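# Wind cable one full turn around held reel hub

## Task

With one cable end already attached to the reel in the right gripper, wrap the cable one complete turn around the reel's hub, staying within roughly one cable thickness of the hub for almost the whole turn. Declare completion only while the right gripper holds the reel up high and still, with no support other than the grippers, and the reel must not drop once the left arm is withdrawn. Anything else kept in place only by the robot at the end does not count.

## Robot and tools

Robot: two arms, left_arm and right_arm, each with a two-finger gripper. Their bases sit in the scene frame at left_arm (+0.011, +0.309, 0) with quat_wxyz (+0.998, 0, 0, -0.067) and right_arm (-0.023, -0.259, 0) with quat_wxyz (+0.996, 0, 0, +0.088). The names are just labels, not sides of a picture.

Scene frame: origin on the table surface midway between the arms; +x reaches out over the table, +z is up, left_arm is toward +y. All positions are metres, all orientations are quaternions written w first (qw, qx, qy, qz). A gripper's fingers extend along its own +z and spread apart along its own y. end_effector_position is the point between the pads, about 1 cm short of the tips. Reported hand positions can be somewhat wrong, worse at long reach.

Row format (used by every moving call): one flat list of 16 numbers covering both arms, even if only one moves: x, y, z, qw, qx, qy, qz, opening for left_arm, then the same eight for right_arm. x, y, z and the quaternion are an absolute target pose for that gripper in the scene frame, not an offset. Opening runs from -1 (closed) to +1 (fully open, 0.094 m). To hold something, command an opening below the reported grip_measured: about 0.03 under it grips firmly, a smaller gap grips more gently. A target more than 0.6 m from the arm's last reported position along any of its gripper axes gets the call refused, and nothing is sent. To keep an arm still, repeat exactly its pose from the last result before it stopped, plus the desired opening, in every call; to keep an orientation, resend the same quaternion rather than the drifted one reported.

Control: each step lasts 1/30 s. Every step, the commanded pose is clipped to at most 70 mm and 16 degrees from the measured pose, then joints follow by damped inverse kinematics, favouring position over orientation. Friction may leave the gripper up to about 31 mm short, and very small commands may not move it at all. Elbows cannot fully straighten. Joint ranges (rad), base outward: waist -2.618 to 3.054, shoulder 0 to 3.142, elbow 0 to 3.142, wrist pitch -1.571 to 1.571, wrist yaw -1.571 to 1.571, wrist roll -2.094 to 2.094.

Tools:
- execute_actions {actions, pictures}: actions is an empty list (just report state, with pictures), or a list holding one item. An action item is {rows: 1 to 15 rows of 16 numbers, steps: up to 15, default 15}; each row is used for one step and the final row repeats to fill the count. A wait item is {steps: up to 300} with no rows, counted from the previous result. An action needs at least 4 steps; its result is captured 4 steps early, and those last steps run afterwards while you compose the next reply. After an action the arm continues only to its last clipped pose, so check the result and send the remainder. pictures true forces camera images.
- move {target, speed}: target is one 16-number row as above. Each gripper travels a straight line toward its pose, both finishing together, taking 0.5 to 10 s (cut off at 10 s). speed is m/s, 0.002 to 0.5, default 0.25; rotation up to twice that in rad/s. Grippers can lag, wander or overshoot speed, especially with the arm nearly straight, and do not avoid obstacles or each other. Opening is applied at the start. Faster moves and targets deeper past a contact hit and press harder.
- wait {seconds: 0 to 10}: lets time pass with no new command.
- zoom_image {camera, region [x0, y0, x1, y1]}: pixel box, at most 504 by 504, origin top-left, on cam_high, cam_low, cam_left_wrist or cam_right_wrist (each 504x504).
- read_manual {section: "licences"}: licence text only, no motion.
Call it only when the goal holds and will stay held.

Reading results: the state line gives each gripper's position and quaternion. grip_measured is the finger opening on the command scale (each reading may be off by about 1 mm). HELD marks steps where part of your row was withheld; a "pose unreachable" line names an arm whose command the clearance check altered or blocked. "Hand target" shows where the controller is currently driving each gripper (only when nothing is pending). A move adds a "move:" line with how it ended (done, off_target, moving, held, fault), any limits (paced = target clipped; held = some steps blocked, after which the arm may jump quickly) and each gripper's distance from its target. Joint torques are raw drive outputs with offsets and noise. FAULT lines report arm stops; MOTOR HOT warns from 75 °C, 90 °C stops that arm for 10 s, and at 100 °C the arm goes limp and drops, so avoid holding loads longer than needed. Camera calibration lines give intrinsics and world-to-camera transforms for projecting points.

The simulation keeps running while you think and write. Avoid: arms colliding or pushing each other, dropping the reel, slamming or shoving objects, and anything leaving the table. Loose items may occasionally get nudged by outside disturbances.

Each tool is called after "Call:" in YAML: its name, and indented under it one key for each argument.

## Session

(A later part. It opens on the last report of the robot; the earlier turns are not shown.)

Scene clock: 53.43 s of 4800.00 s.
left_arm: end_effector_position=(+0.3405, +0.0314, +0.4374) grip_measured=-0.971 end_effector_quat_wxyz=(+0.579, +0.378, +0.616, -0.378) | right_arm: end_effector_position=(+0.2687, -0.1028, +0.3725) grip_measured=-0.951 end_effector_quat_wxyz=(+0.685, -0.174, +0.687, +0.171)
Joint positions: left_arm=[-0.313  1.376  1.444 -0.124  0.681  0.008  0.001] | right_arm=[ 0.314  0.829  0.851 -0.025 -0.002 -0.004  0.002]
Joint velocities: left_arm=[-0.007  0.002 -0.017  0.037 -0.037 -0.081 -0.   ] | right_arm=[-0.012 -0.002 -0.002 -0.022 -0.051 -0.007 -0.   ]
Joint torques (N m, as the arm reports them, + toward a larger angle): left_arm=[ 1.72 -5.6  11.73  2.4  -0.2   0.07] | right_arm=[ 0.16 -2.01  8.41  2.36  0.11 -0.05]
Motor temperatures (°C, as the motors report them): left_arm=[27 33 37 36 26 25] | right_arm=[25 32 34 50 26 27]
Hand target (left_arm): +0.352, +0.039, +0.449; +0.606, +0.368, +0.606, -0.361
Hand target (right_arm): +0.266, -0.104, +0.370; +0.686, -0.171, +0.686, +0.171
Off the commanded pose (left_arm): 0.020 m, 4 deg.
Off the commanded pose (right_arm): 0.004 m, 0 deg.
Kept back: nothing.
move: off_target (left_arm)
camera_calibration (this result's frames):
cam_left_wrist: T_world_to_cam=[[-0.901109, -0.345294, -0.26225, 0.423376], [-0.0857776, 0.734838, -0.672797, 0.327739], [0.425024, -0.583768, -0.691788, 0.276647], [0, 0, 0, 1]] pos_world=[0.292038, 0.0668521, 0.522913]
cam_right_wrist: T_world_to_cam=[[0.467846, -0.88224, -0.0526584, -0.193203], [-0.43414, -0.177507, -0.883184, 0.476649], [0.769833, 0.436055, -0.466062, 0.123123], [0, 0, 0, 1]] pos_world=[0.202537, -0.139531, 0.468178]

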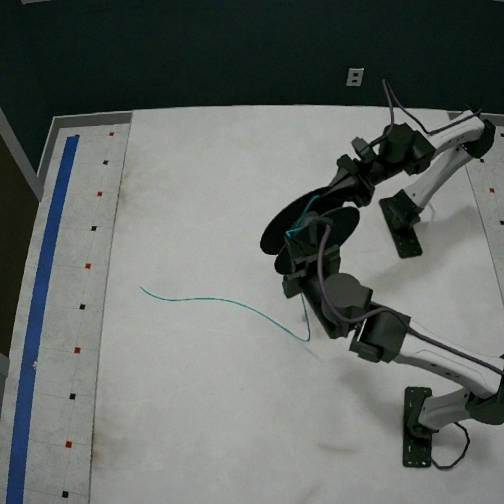

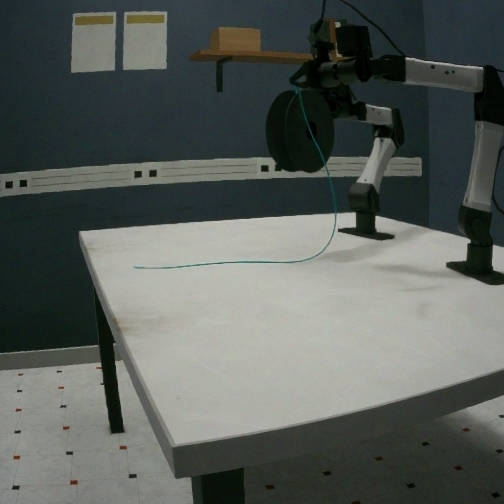

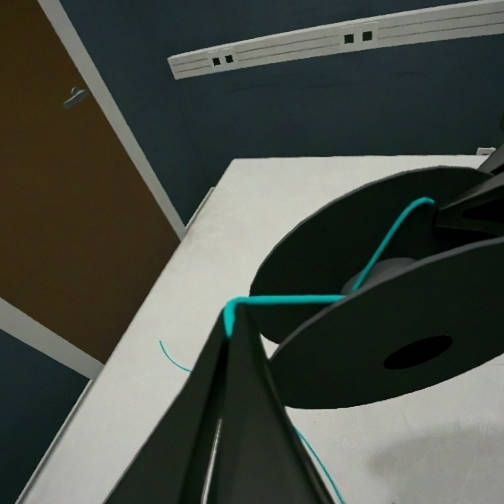

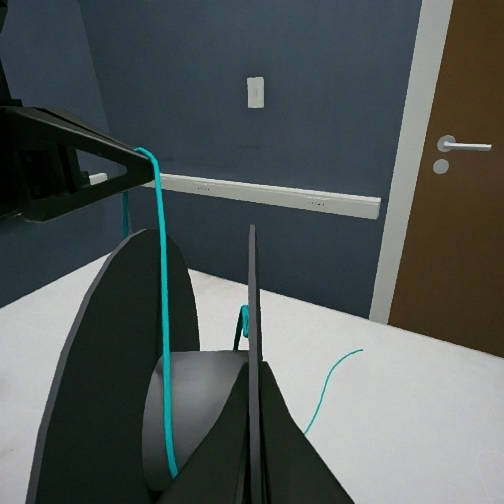

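Call:
move:
  target: [0.381,0.048,0.390,0.6061,0.3642,0.6061,-0.3642,-1.0,0.266,-0.104,0.410,0.6861,-0.1711,0.6861,0.1711,-0.98]
  speed: 0.06

Scene clock: 69.30 s of 4800.00 s.
left_arm: end_effector_position=(+0.3666, +0.0433, +0.4045) grip_measured=-0.971 end_effector_quat_wxyz=(+0.609, +0.380, +0.589, -0.372) | right_arm: end_effector_position=(+0.2674, -0.1036, +0.3939) grip_measured=-0.951 end_effector_quat_wxyz=(+0.672, -0.177, +0.700, +0.167)
Joint positions: left_arm=[-0.242  1.406  1.268  0.162  0.745  0.008  0.001] | right_arm=[ 0.314  0.863  0.988 -0.166 -0.001 -0.004  0.002]
Joint velocities: left_arm=[ 0.002 -0.007 -0.007 -0.037 -0.037 -0.037  0.001] | right_arm=[-0.002 -0.017 -0.002 -0.022 -0.066 -0.007 -0.   ]
Joint torques (N m, as the arm reports them, + toward a larger angle): left_arm=[ 1.35 -5.4   8.74  2.07 -0.19 -0.06] | right_arm=[ 0.44 -0.84 12.56  2.52  0.05 -0.07]
Motor temperatures (°C, as the motors report them): left_arm=[27 33 38 38 26 25] | right_arm=[25 31 35 49 26 27]
Hand target (left_arm): +0.380, +0.048, +0.390; +0.606, +0.365, +0.606, -0.364
Hand target (right_arm): +0.266, -0.104, +0.410; +0.686, -0.171, +0.686, +0.171
Off the commanded pose (left_arm): 0.021 m, 3 deg.
Off the commanded pose (right_arm): 0.016 m, 2 deg.
Kept back: nothing.
move: off_target (left_arm, right_arm)
camera_calibration (this result's frames):
cam_left_wrist: T_world_to_cam=[[-0.877983, -0.360159, -0.315329, 0.456014], [-0.0402365, 0.711923, -0.701104, 0.294882], [0.476998, -0.60287, -0.639547, 0.210332], [0, 0, 0, 1]] pos_world=[0.31191, 0.0811069, 0.485054]
cam_right_wrist: T_world_to_cam=[[0.465399, -0.883522, -0.0528504, -0.191616], [-0.46355, -0.192439, -0.864921, 0.493943], [0.754006, 0.427032, -0.499118, 0.150736], [0, 0, 0, 1]] pos_world=[0.20449, -0.138612, 0.49233]

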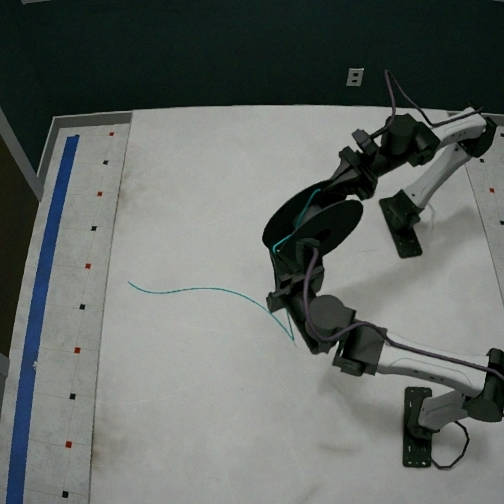

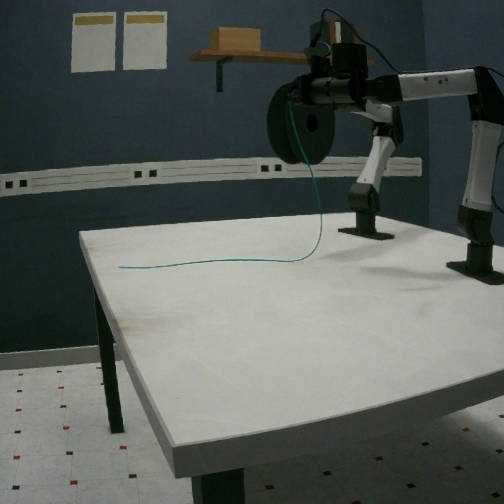

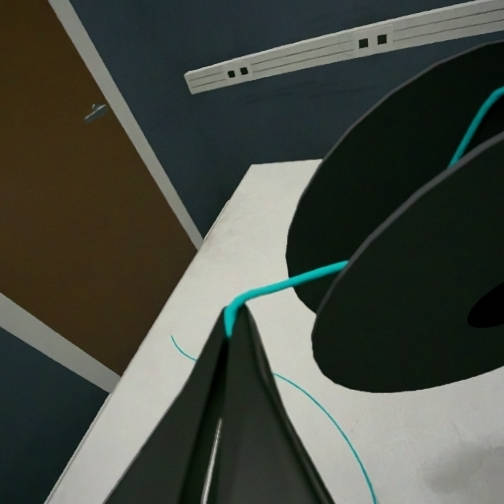

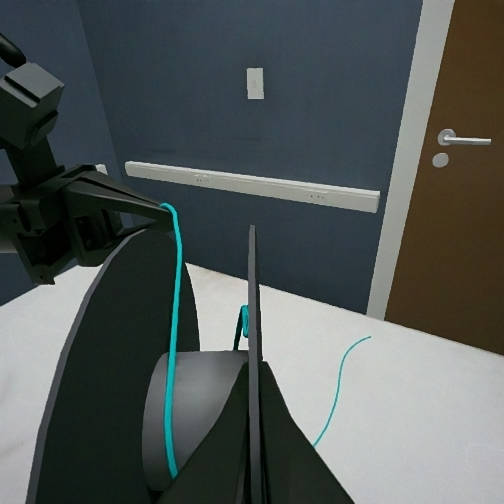

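Call:
zoom_image:
  camera: "cam_right_wrist"
  region: [40, 140, 280, 380]

Call:
zoom_image:
  camera: "cam_low"
  region: [230, 40, 410, 220]

Call:
zoom_image:
  camera: "cam_high"
  region: [80, 200, 340, 460]

Region (40, 140, 280, 380) of cam_right_wrist's 504x504 image, scaled by 2.100, with more detail than that image has.

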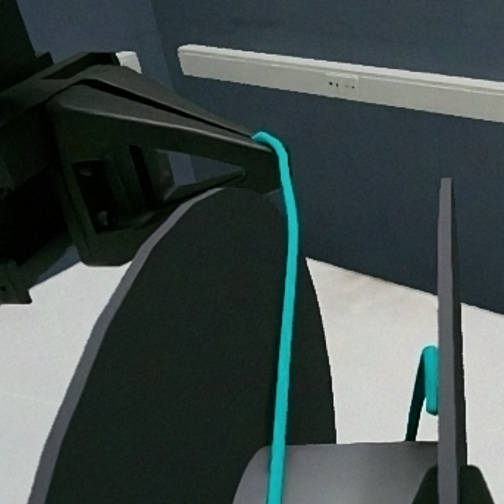

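Region (230, 40, 410, 220) of cam_low's 504x504 image, scaled by 2.800, with more detail than that image has.

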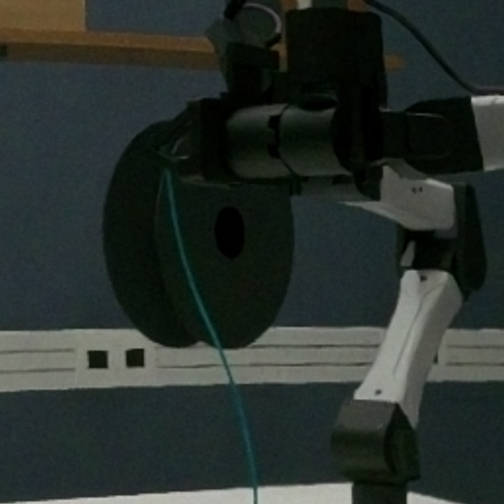

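Region (80, 200, 340, 460) of cam_high's 504x504 image, scaled by 1.938, with more detail than that image has.

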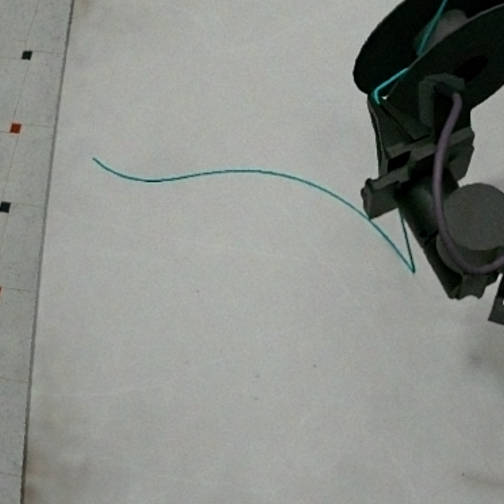

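Call:
zoom_image:
  camera: "cam_left_wrist"
  region: [204, 150, 504, 450]

Region (204, 150, 504, 450) of cam_left_wrist's 504x504 image, scaled by 1.680, with more detail than that image has.

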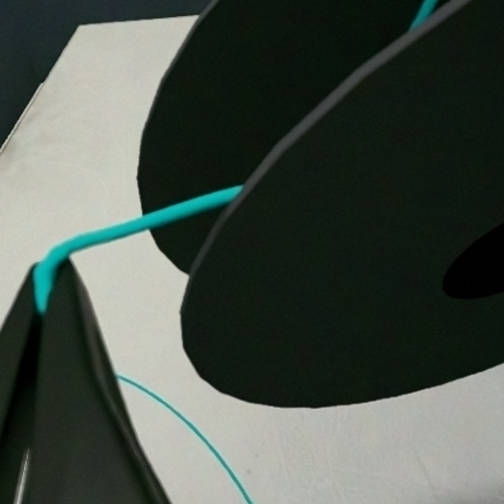

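Call:
move:
  target: [0.393,0.031,0.392,0.6061,0.3642,0.6061,-0.3642,-1.0,0.266,-0.104,0.475,0.6861,-0.1711,0.6861,0.1711,-0.98]
  speed: 0.06

Scene clock: 74.77 s of 4800.00 s.
left_arm: end_effector_position=(+0.3813, +0.0331, +0.4006) grip_measured=-0.971 end_effector_quat_wxyz=(+0.610, +0.376, +0.592, -0.369) | right_arm: end_effector_position=(+0.2694, -0.1037, +0.4543) grip_measured=-0.951 end_effector_quat_wxyz=(+0.666, -0.177, +0.706, +0.164)
Joint positions: left_arm=[-0.26   1.465  1.305  0.182  0.715  0.008  0.001] | right_arm=[ 0.314  0.982  1.311 -0.389  0.004 -0.004  0.002]
Joint velocities: left_arm=[-0.017 -0.012  0.012 -0.007 -0.007 -0.022  0.   ] | right_arm=[-0.002 -0.012  0.007 -0.022 -0.051 -0.037 -0.001]
Joint torques (N m, as the arm reports them, + toward a larger angle): left_arm=[-0.03 -5.47 11.54  1.95 -0.25 -0.08] | right_arm=[ 0.31 -1.11 12.14  2.7   0.04 -0.05]
Motor temperatures (°C, as the motors report them): left_arm=[27 33 38 38 26 25] | right_arm=[25 31 36 50 26 27]
Hand target (left_arm): +0.393, +0.032, +0.392; +0.606, +0.364, +0.606, -0.364
Hand target (right_arm): +0.266, -0.104, +0.475; +0.686, -0.171, +0.686, +0.171
Off the commanded pose (left_arm): 0.015 m, 2 deg.
Off the commanded pose (right_arm): 0.021 m, 3 deg.
Kept back: nothing.
move: off_target (left_arm, right_arm)
camera_calibration (this result's frames):
cam_left_wrist: T_world_to_cam=[[-0.874411, -0.370439, -0.313338, 0.462199], [-0.0503109, 0.711555, -0.700826, 0.303715], [0.48257, -0.597046, -0.640829, 0.192873], [0, 0, 0, 1]] pos_world=[0.326358, 0.0702605, 0.481274]
cam_right_wrist: T_world_to_cam=[[0.459498, -0.886632, -0.0523923, -0.188336], [-0.478441, -0.197391, -0.855647, 0.546402], [0.748302, 0.418234, -0.514902, 0.187196], [0, 0, 0, 1]] pos_world=[0.207881, -0.137422, 0.554047]

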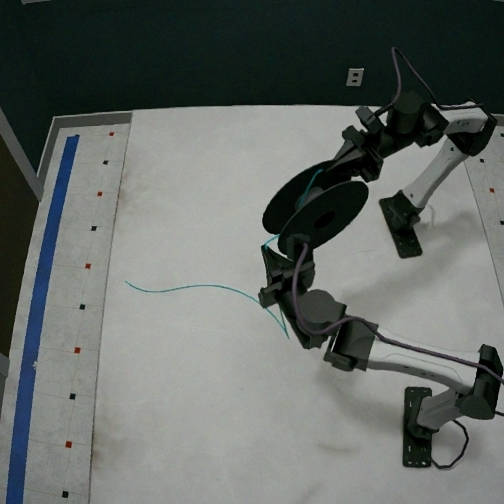

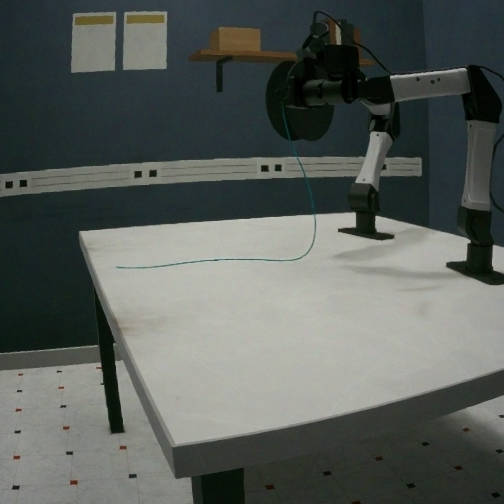

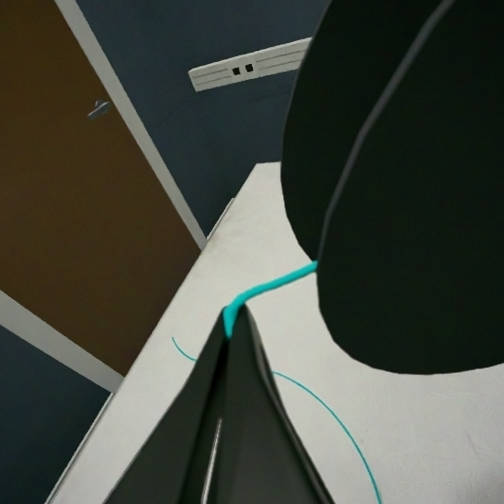

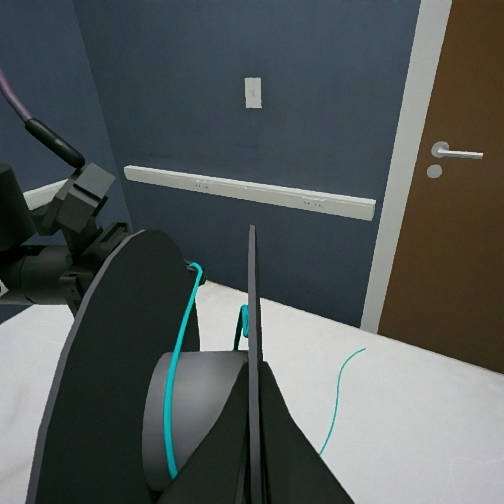

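Call:
zoom_image:
  camera: "cam_right_wrist"
  region: [100, 200, 320, 420]

Call:
zoom_image:
  camera: "cam_high"
  region: [230, 140, 400, 310]

Region (100, 200, 320, 420) of cam_right_wrist's 504x504 image, scaled by 2.291, with more detail than that image has.

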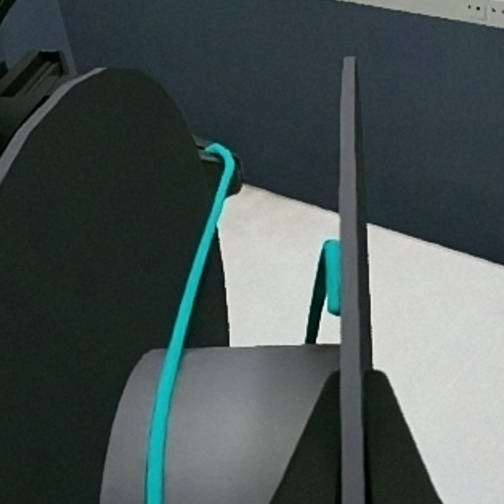

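Region (230, 140, 400, 310) of cam_high's 504x504 image, scaled by 2.965, with more detail than that image has.

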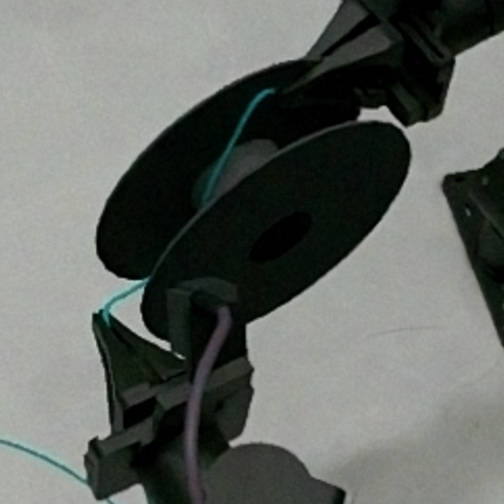

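Call:
move:
  target: [0.402,0.014,0.392,0.6061,0.3642,0.6061,-0.3642,-1.0,0.266,-0.104,0.475,0.6861,-0.1711,0.6861,0.1711,-0.98]
  speed: 0.05

Scene clock: 78.27 s of 4800.00 s.
left_arm: end_effector_position=(+0.3909, +0.0163, +0.4005) grip_measured=-0.971 end_effector_quat_wxyz=(+0.610, +0.376, +0.592, -0.369) | right_arm: end_effector_position=(+0.2694, -0.1043, +0.4460) grip_measured=-0.951 end_effector_quat_wxyz=(+0.654, -0.179, +0.717, +0.160)
Joint positions: left_arm=[-0.296  1.524  1.359  0.186  0.68   0.008  0.001] | right_arm=[ 0.314  0.983  1.311 -0.421  0.008 -0.004  0.002]
Joint velocities: left_arm=[-0.007 -0.002 -0.007  0.007  0.081 -0.037 -0.   ] | right_arm=[ 0.002  0.007 -0.007  0.007  0.007  0.007 -0.   ]
Joint torques (N m, as the arm reports them, + toward a larger angle): left_arm=[-0.03 -6.14 11.59  1.96 -0.24 -0.08] | right_arm=[ 0.3  -1.67 11.73  2.92 -0.02 -0.05]
Motor temperatures (°C, as the motors report them): left_arm=[27 34 39 38 26 25] | right_arm=[25 31 36 50 26 27]
Hand target (left_arm): +0.402, +0.015, +0.392; +0.606, +0.364, +0.606, -0.364
Hand target (right_arm): +0.265, -0.105, +0.474; +0.686, -0.171, +0.686, +0.171
Off the commanded pose (left_arm): 0.014 m, 2 deg.
Off the commanded pose (right_arm): 0.029 m, 5 deg.
Kept back: nothing.
move: off_target (left_arm, right_arm)
camera_calibration (this result's frames):
cam_left_wrist: T_world_to_cam=[[-0.874867, -0.370216, -0.312326, 0.4641], [-0.0507328, 0.71131, -0.701045, 0.316394], [0.481699, -0.597476, -0.641084, 0.178625], [0, 0, 0, 1]] pos_world=[0.336034, 0.0534867, 0.48127]
cam_right_wrist: T_world_to_cam=[[0.455261, -0.888858, -0.0516562, -0.188717], [-0.50404, -0.209468, -0.837894, 0.536874], [0.733949, 0.407497, -0.543383, 0.198702], [0, 0, 0, 1]] pos_world=[0.210685, -0.136255, 0.548067]

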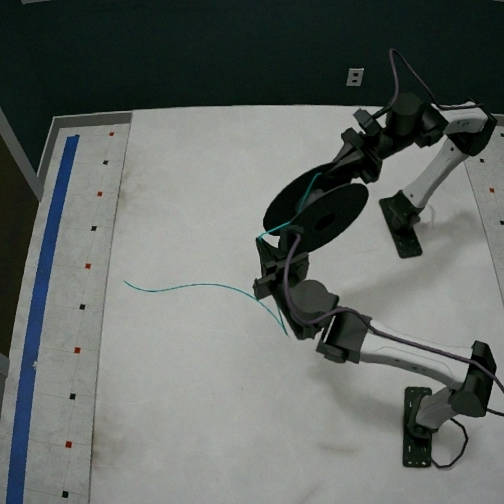

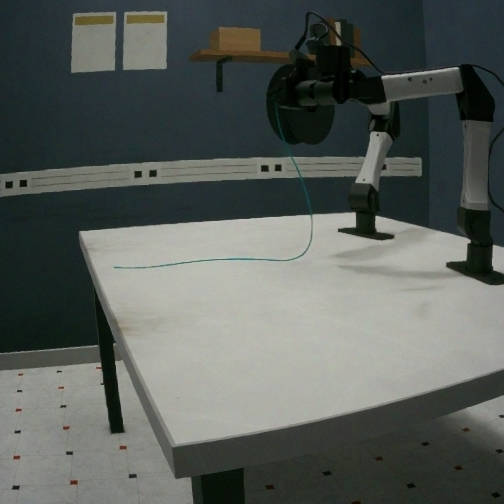

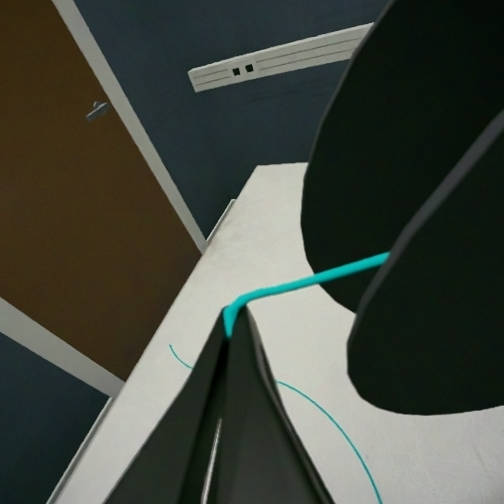

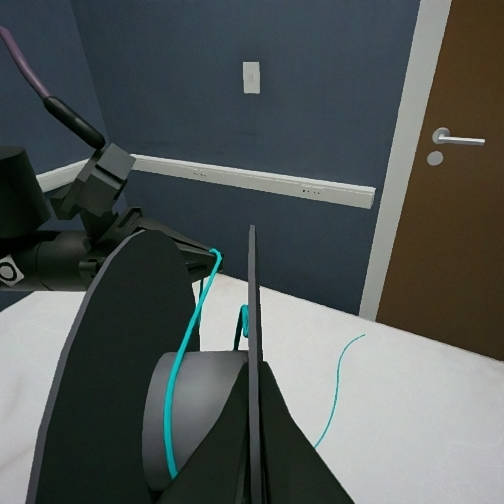

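Call:
zoom_image:
  camera: "cam_right_wrist"
  region: [60, 180, 300, 420]

Call:
zoom_image:
  camera: "cam_left_wrist"
  region: [180, 200, 484, 504]

Region (60, 180, 300, 420) of cam_right_wrist's 504x504 image, scaled by 2.100, with more detail than that image has.

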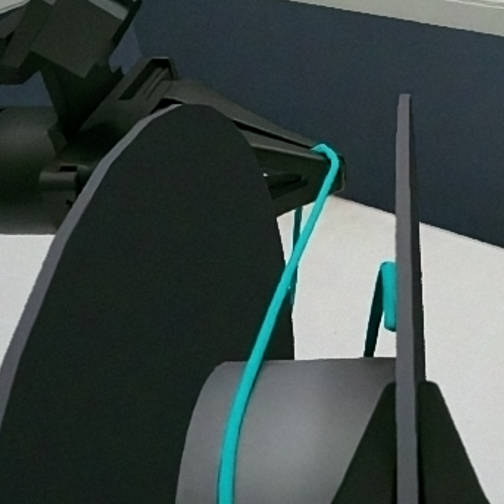

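Region (180, 200, 484, 504) of cam_left_wrist's 504x504 image, scaled by 1.658, with more detail than that image has.

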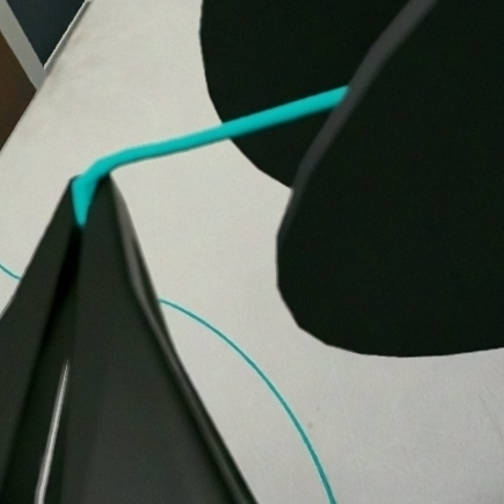

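Call:
move:
  target: [0.403,0.015,0.345,0.6061,0.3642,0.6061,-0.3642,-0.85,0.266,-0.104,0.530,0.6861,-0.1711,0.6861,0.1711,-0.98]
  speed: 0.06

Scene clock: 81.83 s of 4800.00 s.
left_arm: end_effector_position=(+0.3959, +0.0165, +0.3668) grip_measured=-0.851 end_effector_quat_wxyz=(+0.622, +0.371, +0.587, -0.363) | right_arm: end_effector_position=(+0.2694, -0.1048, +0.5105) grip_measured=-0.951 end_effector_quat_wxyz=(+0.665, -0.175, +0.708, +0.161)
Joint positions: left_arm=[-0.296  1.535  1.215  0.365  0.662  0.007  0.007] | right_arm=[ 0.314  1.116  1.644 -0.591  0.01  -0.004  0.002]
Joint velocities: left_arm=[-0.017 -0.017 -0.007 -0.037  0.022  0.007 -0.   ] | right_arm=[-0.007 -0.002 -0.022 -0.007  0.007 -0.066 -0.001]
Joint torques (N m, as the arm reports them, + toward a larger angle): left_arm=[ 0.24 -6.42  8.45  2.   -0.03 -0.07] | right_arm=[ 0.49 -1.19 10.76  2.73 -0.01 -0.03]
Motor temperatures (°C, as the motors report them): left_arm=[27 34 39 38 26 25] | right_arm=[25 30 37 51 26 27]
Hand target (left_arm): +0.403, +0.015, +0.345; +0.606, +0.364, +0.606, -0.364
Hand target (right_arm): +0.266, -0.104, +0.530; +0.686, -0.171, +0.686, +0.171
Off the commanded pose (left_arm): 0.023 m, 3 deg.
Off the commanded pose (right_arm): 0.020 m, 4 deg.
Kept back: nothing.
move: off_target (left_arm, right_arm)
camera_calibration (this result's frames):
cam_left_wrist: T_world_to_cam=[[-0.861045, -0.389295, -0.327186, 0.458349], [-0.0479071, 0.702633, -0.709937, 0.295175], [0.506266, -0.595614, -0.623649, 0.138591], [0, 0, 0, 1]] pos_world=[0.338636, 0.0535803, 0.445953]
cam_right_wrist: T_world_to_cam=[[0.454294, -0.889333, -0.0519957, -0.185467], [-0.481725, -0.196142, -0.85409, 0.594413], [0.749372, 0.413056, -0.51752, 0.217155], [0, 0, 0, 1]] pos_world=[0.20787, -0.138049, 0.61042]

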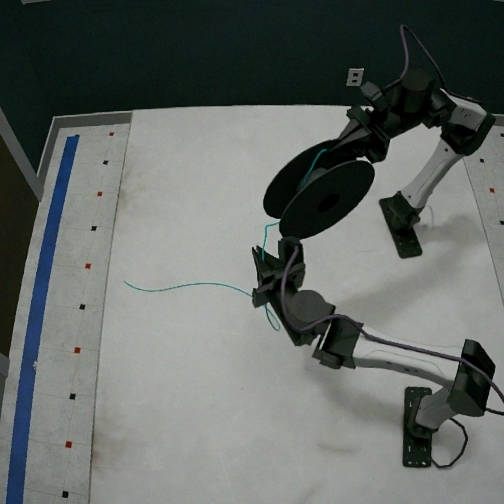

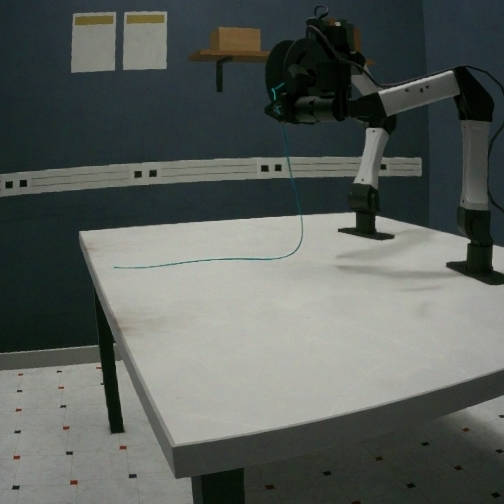

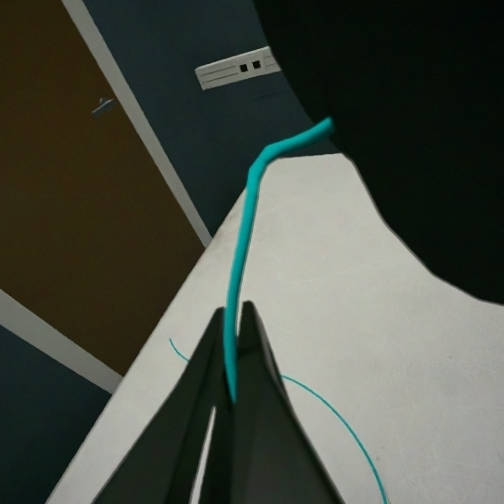

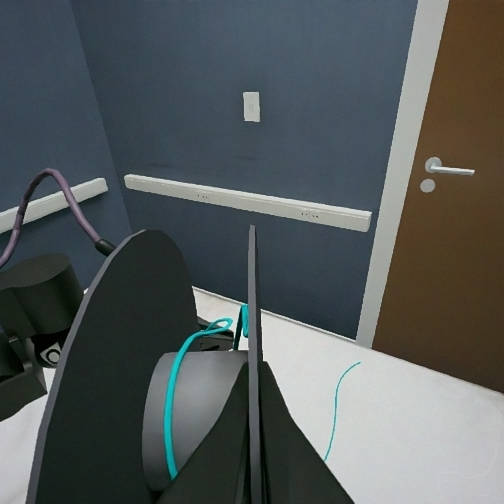

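Call:
zoom_image:
  camera: "cam_high"
  region: [230, 130, 410, 350]

Call:
zoom_image:
  camera: "cam_right_wrist"
  region: [100, 260, 320, 480]

Call:
zoom_image:
  camera: "cam_low"
  region: [230, 20, 400, 190]

Region (230, 130, 410, 350) of cam_high's 504x504 image, scaled by 2.291, with more detail than that image has; it fills the left 412 columns of this view, and the rest is white.

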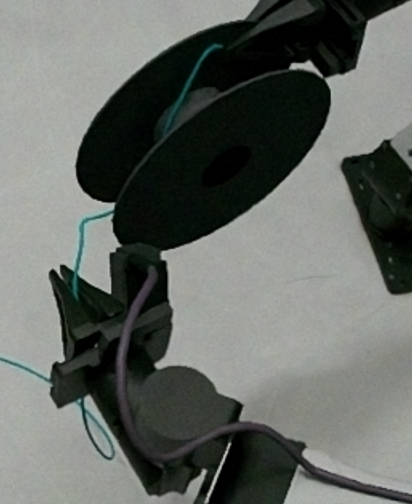

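Region (100, 260, 320, 480) of cam_right_wrist's 504x504 image, scaled by 2.291, with more detail than that image has.

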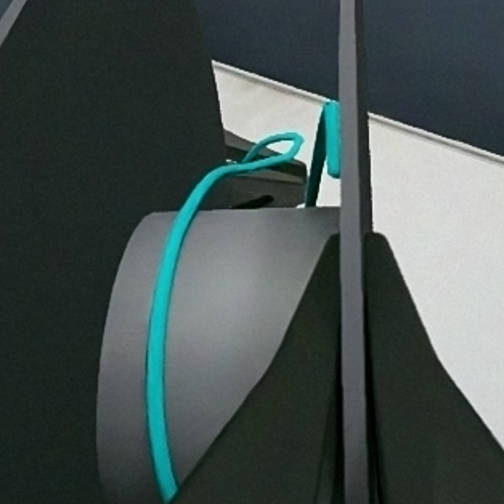

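Region (230, 20, 400, 190) of cam_low's 504x504 image, scaled by 2.965, with more detail than that image has.

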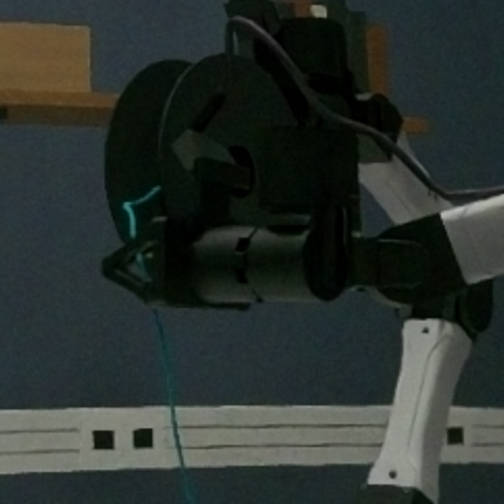

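Call:
move:
  target: [0.329,-0.016,0.296,0.6061,0.3642,0.6061,-0.3642,-0.85,0.266,-0.104,0.575,0.6861,-0.1711,0.6861,0.1711,-0.98]
  speed: 0.06

Scene clock: 86.20 s of 4800.00 s.
left_arm: end_effector_position=(+0.3344, -0.0171, +0.2985) grip_measured=-0.851 end_effector_quat_wxyz=(+0.607, +0.367, +0.603, -0.364) | right_arm: end_effector_position=(+0.2686, -0.1053, +0.5586) grip_measured=-0.951 end_effector_quat_wxyz=(+0.668, -0.174, +0.705, +0.162)
Joint positions: left_arm=[-0.487  1.436  0.885  0.554  0.465  0.005  0.007] | right_arm=[ 0.314  1.263  1.984 -0.776  0.01  -0.004  0.002]
Joint velocities: left_arm=[ 0.007 -0.002 -0.002 -0.051 -0.051 -0.081 -0.001] | right_arm=[-0.017 -0.007 -0.007 -0.125 -0.007 -0.051  0.001]
Joint torques (N m, as the arm reports them, + toward a larger angle): left_arm=[-0.5  -8.19  8.28  2.08 -0.01 -0.09] | right_arm=[ 0.28 -1.54  9.61  2.69 -0.05 -0.08]
Motor temperatures (°C, as the motors report them): left_arm=[27 34 38 38 26 25] | right_arm=[25 30 37 51 26 27]
Hand target (left_arm): +0.330, -0.016, +0.296; +0.606, +0.363, +0.606, -0.365
Hand target (right_arm): +0.266, -0.104, +0.575; +0.686, -0.171, +0.686, +0.171
Off the commanded pose (left_arm): 0.006 m, 0 deg.
Off the commanded pose (right_arm): 0.017 m, 3 deg.
Kept back: nothing.
move: off_target (right_arm)
camera_calibration (this result's frames):
cam_left_wrist: T_world_to_cam=[[-0.871969, -0.388884, -0.297387, 0.364741], [-0.0808532, 0.713509, -0.695965, 0.274338], [0.482838, -0.582816, -0.6536, 0.124162], [0, 0, 0, 1]] pos_world=[0.280274, 0.0184633, 0.380551]
cam_right_wrist: T_world_to_cam=[[0.45468, -0.889127, -0.0521488, -0.182978], [-0.475387, -0.192755, -0.858401, 0.636107], [0.753176, 0.415088, -0.510321, 0.238002], [0, 0, 0, 1]] pos_world=[0.206336, -0.138869, 0.65795]

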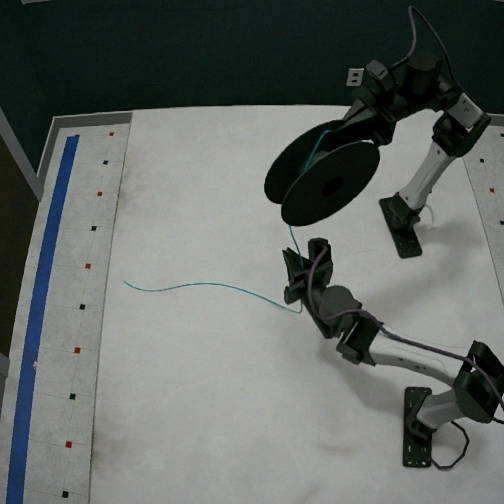

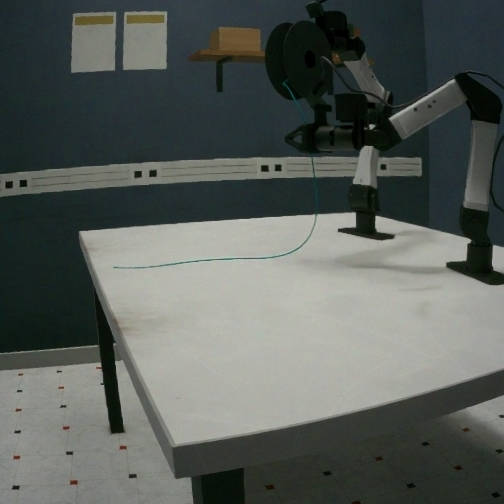

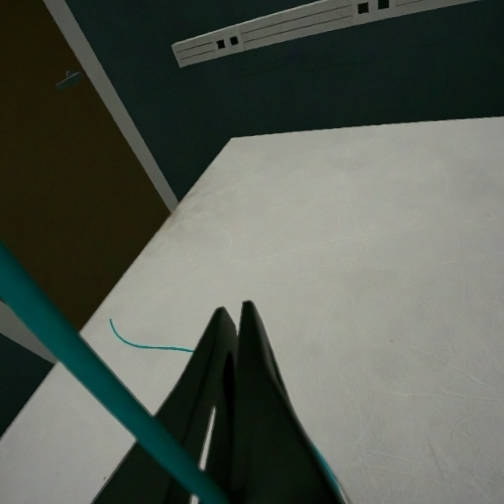

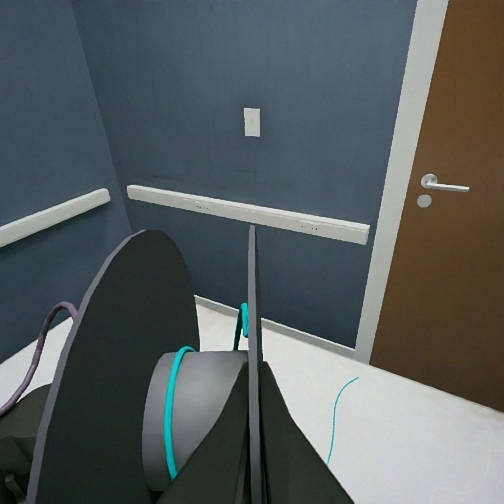

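Call:
execute_actions:
  actions: []

Scene clock: 87.30 s of 4800.00 s.
left_arm: end_effector_position=(+0.3351, -0.0167, +0.2998) grip_measured=-0.851 end_effector_quat_wxyz=(+0.610, +0.365, +0.603, -0.363) | right_arm: end_effector_position=(+0.2689, -0.1051, +0.5568) grip_measured=-0.951 end_effector_quat_wxyz=(+0.666, -0.175, +0.707, +0.162)
Joint positions: left_arm=[-0.487  1.436  0.885  0.56   0.461  0.004  0.007] | right_arm=[ 0.314  1.264  1.984 -0.782  0.01  -0.004  0.002]
Joint velocities: left_arm=[-0.012  0.002  0.007 -0.066  0.037 -0.007 -0.001] | right_arm=[-0.002  0.017 -0.012 -0.037  0.007 -0.037  0.001]
Joint torques (N m, as the arm reports them, + toward a larger angle): left_arm=[-0.49 -8.18  8.28  2.09 -0.01 -0.07] | right_arm=[ 0.52 -1.51  9.63  2.73 -0.05 -0.06]
Motor temperatures (°C, as the motors report them): left_arm=[27 35 38 38 26 25] | right_arm=[25 30 37 51 26 27]
Hand target (left_arm): +0.330, -0.016, +0.296; +0.606, +0.363, +0.606, -0.365
Hand target (right_arm): +0.266, -0.104, +0.575; +0.686, -0.171, +0.686, +0.171
Off the commanded pose (left_arm): 0.007 m, 1 deg.
Off the commanded pose (right_arm): 0.019 m, 4 deg.
Kept back: nothing.
Steps of this call (steps 1 to 33: nothing new was sent). Readings (end_effector_position):
1: left_arm (+0.3346, -0.0170, +0.2988) | right_arm (+0.2685, -0.1053, +0.5583)
2: left_arm (+0.3347, -0.0169, +0.2990) | right_arm (+0.2685, -0.1053, +0.5580)
4: left_arm (+0.3348, -0.0168, +0.2993) | right_arm (+0.2688, -0.1051, +0.5574)
8: left_arm (+0.3350, -0.0167, +0.2996) | right_arm (+0.2689, -0.1051, +0.5568)
33: the state above
camera_calibration (this result's frames):
cam_left_wrist: T_world_to_cam=[[-0.869089, -0.393905, -0.299204, 0.365345], [-0.0815617, 0.710707, -0.698744, 0.275999], [0.487885, -0.582867, -0.649795, 0.12201], [0, 0, 0, 1]] pos_world=[0.280502, 0.0188721, 0.381447]
cam_right_wrist: T_world_to_cam=[[0.454347, -0.889305, -0.0520168, -0.18307], [-0.480862, -0.195681, -0.854681, 0.633826], [0.749894, 0.413334, -0.516541, 0.240855], [0, 0, 0, 1]] pos_world=[0.207345, -0.13833, 0.656607]

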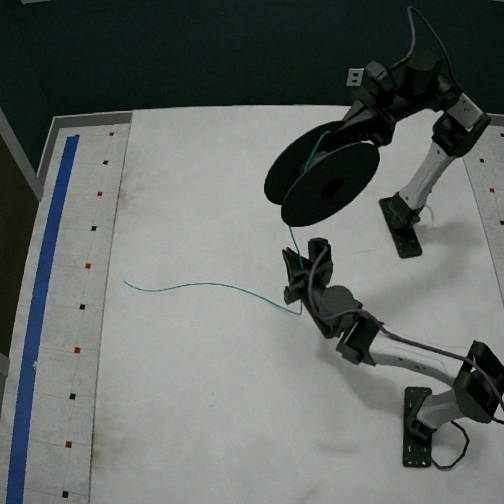

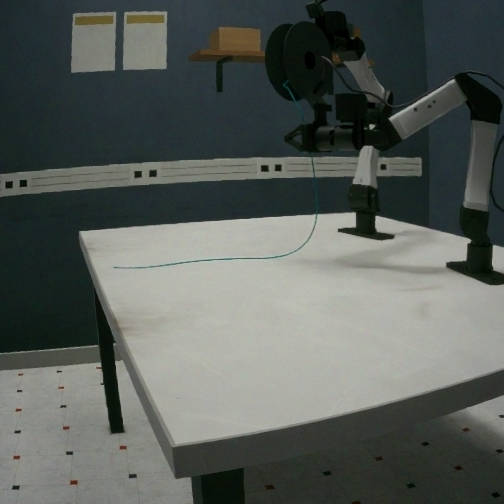

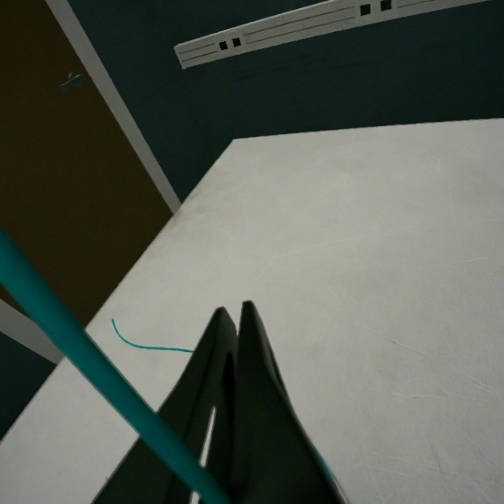

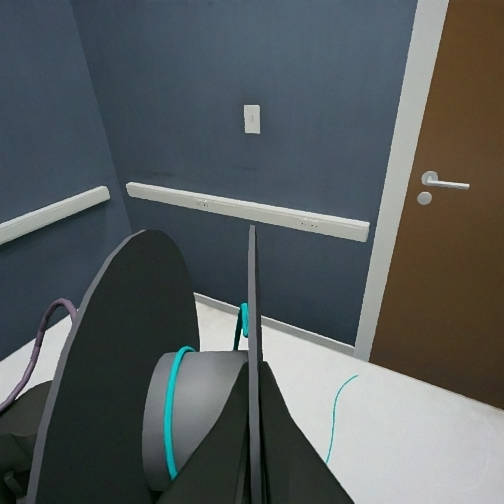

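Call:
zoom_image:
  camera: "cam_right_wrist"
  region: [130, 270, 330, 470]

Call:
zoom_image:
  camera: "cam_low"
  region: [240, 10, 400, 170]

Call:
zoom_image:
  camera: "cam_high"
  region: [250, 130, 400, 330]

Region (130, 270, 330, 470) of cam_right_wrist's 504x504 image, scaled by 2.520, with more detail than that image has.

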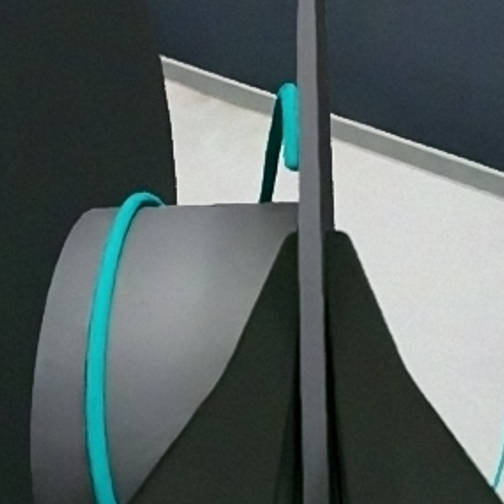

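Region (240, 10, 400, 170) of cam_low's 504x504 image, scaled by 3.150, with more detail than that image has.

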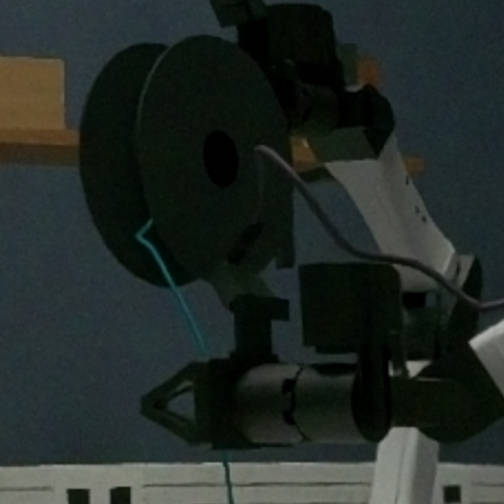

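Region (250, 130, 400, 330) of cam_high's 504x504 image, scaled by 2.520, with more detail than that image has; it fills the left 378 columns of this view, and the rest is white.

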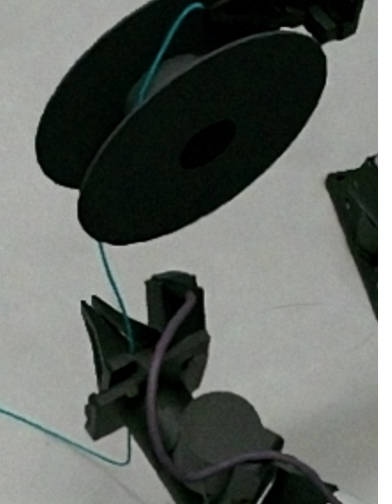

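Call:
move:
  target: [0.311,0.026,0.296,0.6061,0.3642,0.6061,-0.3642,-0.3,0.266,-0.104,0.575,0.6861,-0.1711,0.6861,0.1711,-0.98]
  speed: 0.06

Scene clock: 91.50 s of 4800.00 s.
left_arm: end_effector_position=(+0.3133, +0.0214, +0.3091) grip_measured=-0.301 end_effector_quat_wxyz=(+0.623, +0.365, +0.590, -0.363) | right_arm: end_effector_position=(+0.2685, -0.1053, +0.5503) grip_measured=-0.951 end_effector_quat_wxyz=(+0.656, -0.177, +0.716, +0.159)
Joint positions: left_arm=[-0.417  1.272  0.764  0.553  0.53   0.004  0.033] | right_arm=[ 0.314  1.264  1.984 -0.808  0.01  -0.004  0.002]
Joint velocities: left_arm=[ 0.002 -0.027 -0.017 -0.051  0.022 -0.022  0.001] | right_arm=[ 0.002 -0.012  0.022 -0.095 -0.007 -0.022 -0.001]
Joint torques (N m, as the arm reports them, + toward a larger angle): left_arm=[ 0.85 -6.65  8.2   1.77  0.14 -0.02] | right_arm=[ 0.39 -2.1   8.59  2.96 -0.01  0.  ]
Motor temperatures (°C, as the motors report them): left_arm=[27 35 38 38 26 25] | right_arm=[25 30 37 52 26 27]
Hand target (left_arm): +0.311, +0.025, +0.295; +0.607, +0.364, +0.606, -0.364
Hand target (right_arm): +0.265, -0.105, +0.574; +0.686, -0.171, +0.686, +0.171
Off the commanded pose (left_arm): 0.014 m, 3 deg.
Off the commanded pose (right_arm): 0.025 m, 5 deg.
Kept back: nothing.
move: off_target (left_arm, right_arm)
camera_calibration (this result's frames):
cam_left_wrist: T_world_to_cam=[[-0.858888, -0.400688, -0.318999, 0.367308], [-0.0601134, 0.697408, -0.714149, 0.251941], [0.508623, -0.594198, -0.623082, 0.146377], [0, 0, 0, 1]] pos_world=[0.256171, 0.058447, 0.388299]
cam_right_wrist: T_world_to_cam=[[0.453145, -0.889947, -0.0515143, -0.183436], [-0.500544, -0.206199, -0.840796, 0.624596], [0.737642, 0.406788, -0.538896, 0.252837], [0, 0, 0, 1]] pos_world=[0.209258, -0.137308, 0.651961]

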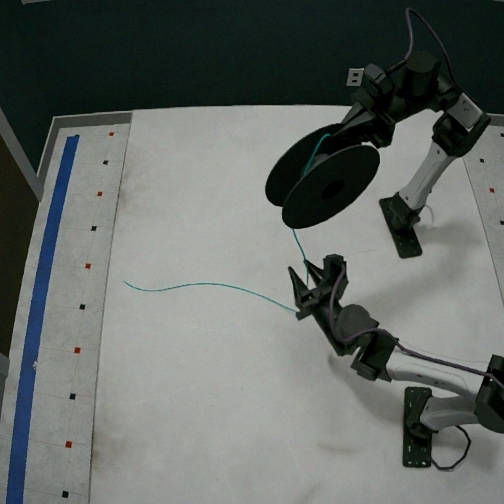

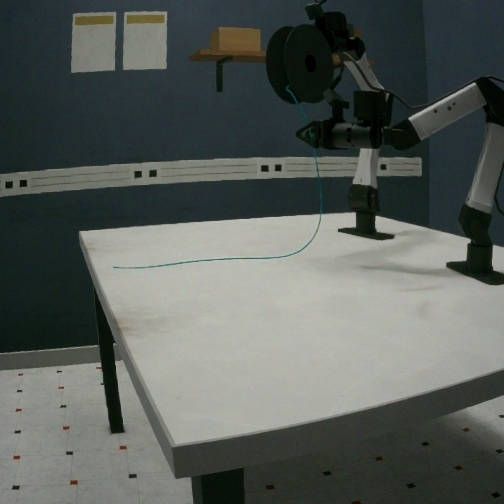

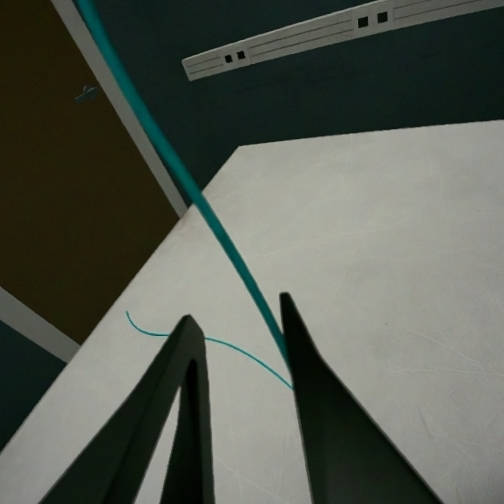

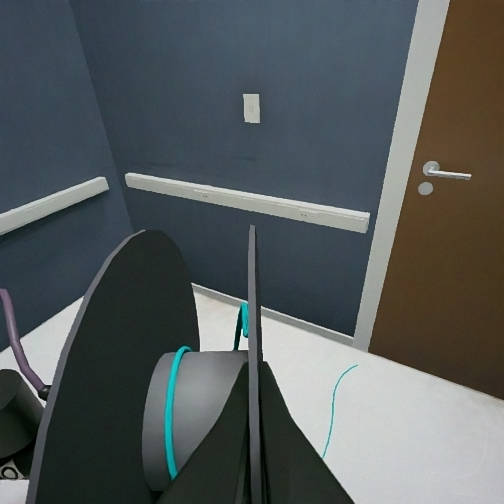

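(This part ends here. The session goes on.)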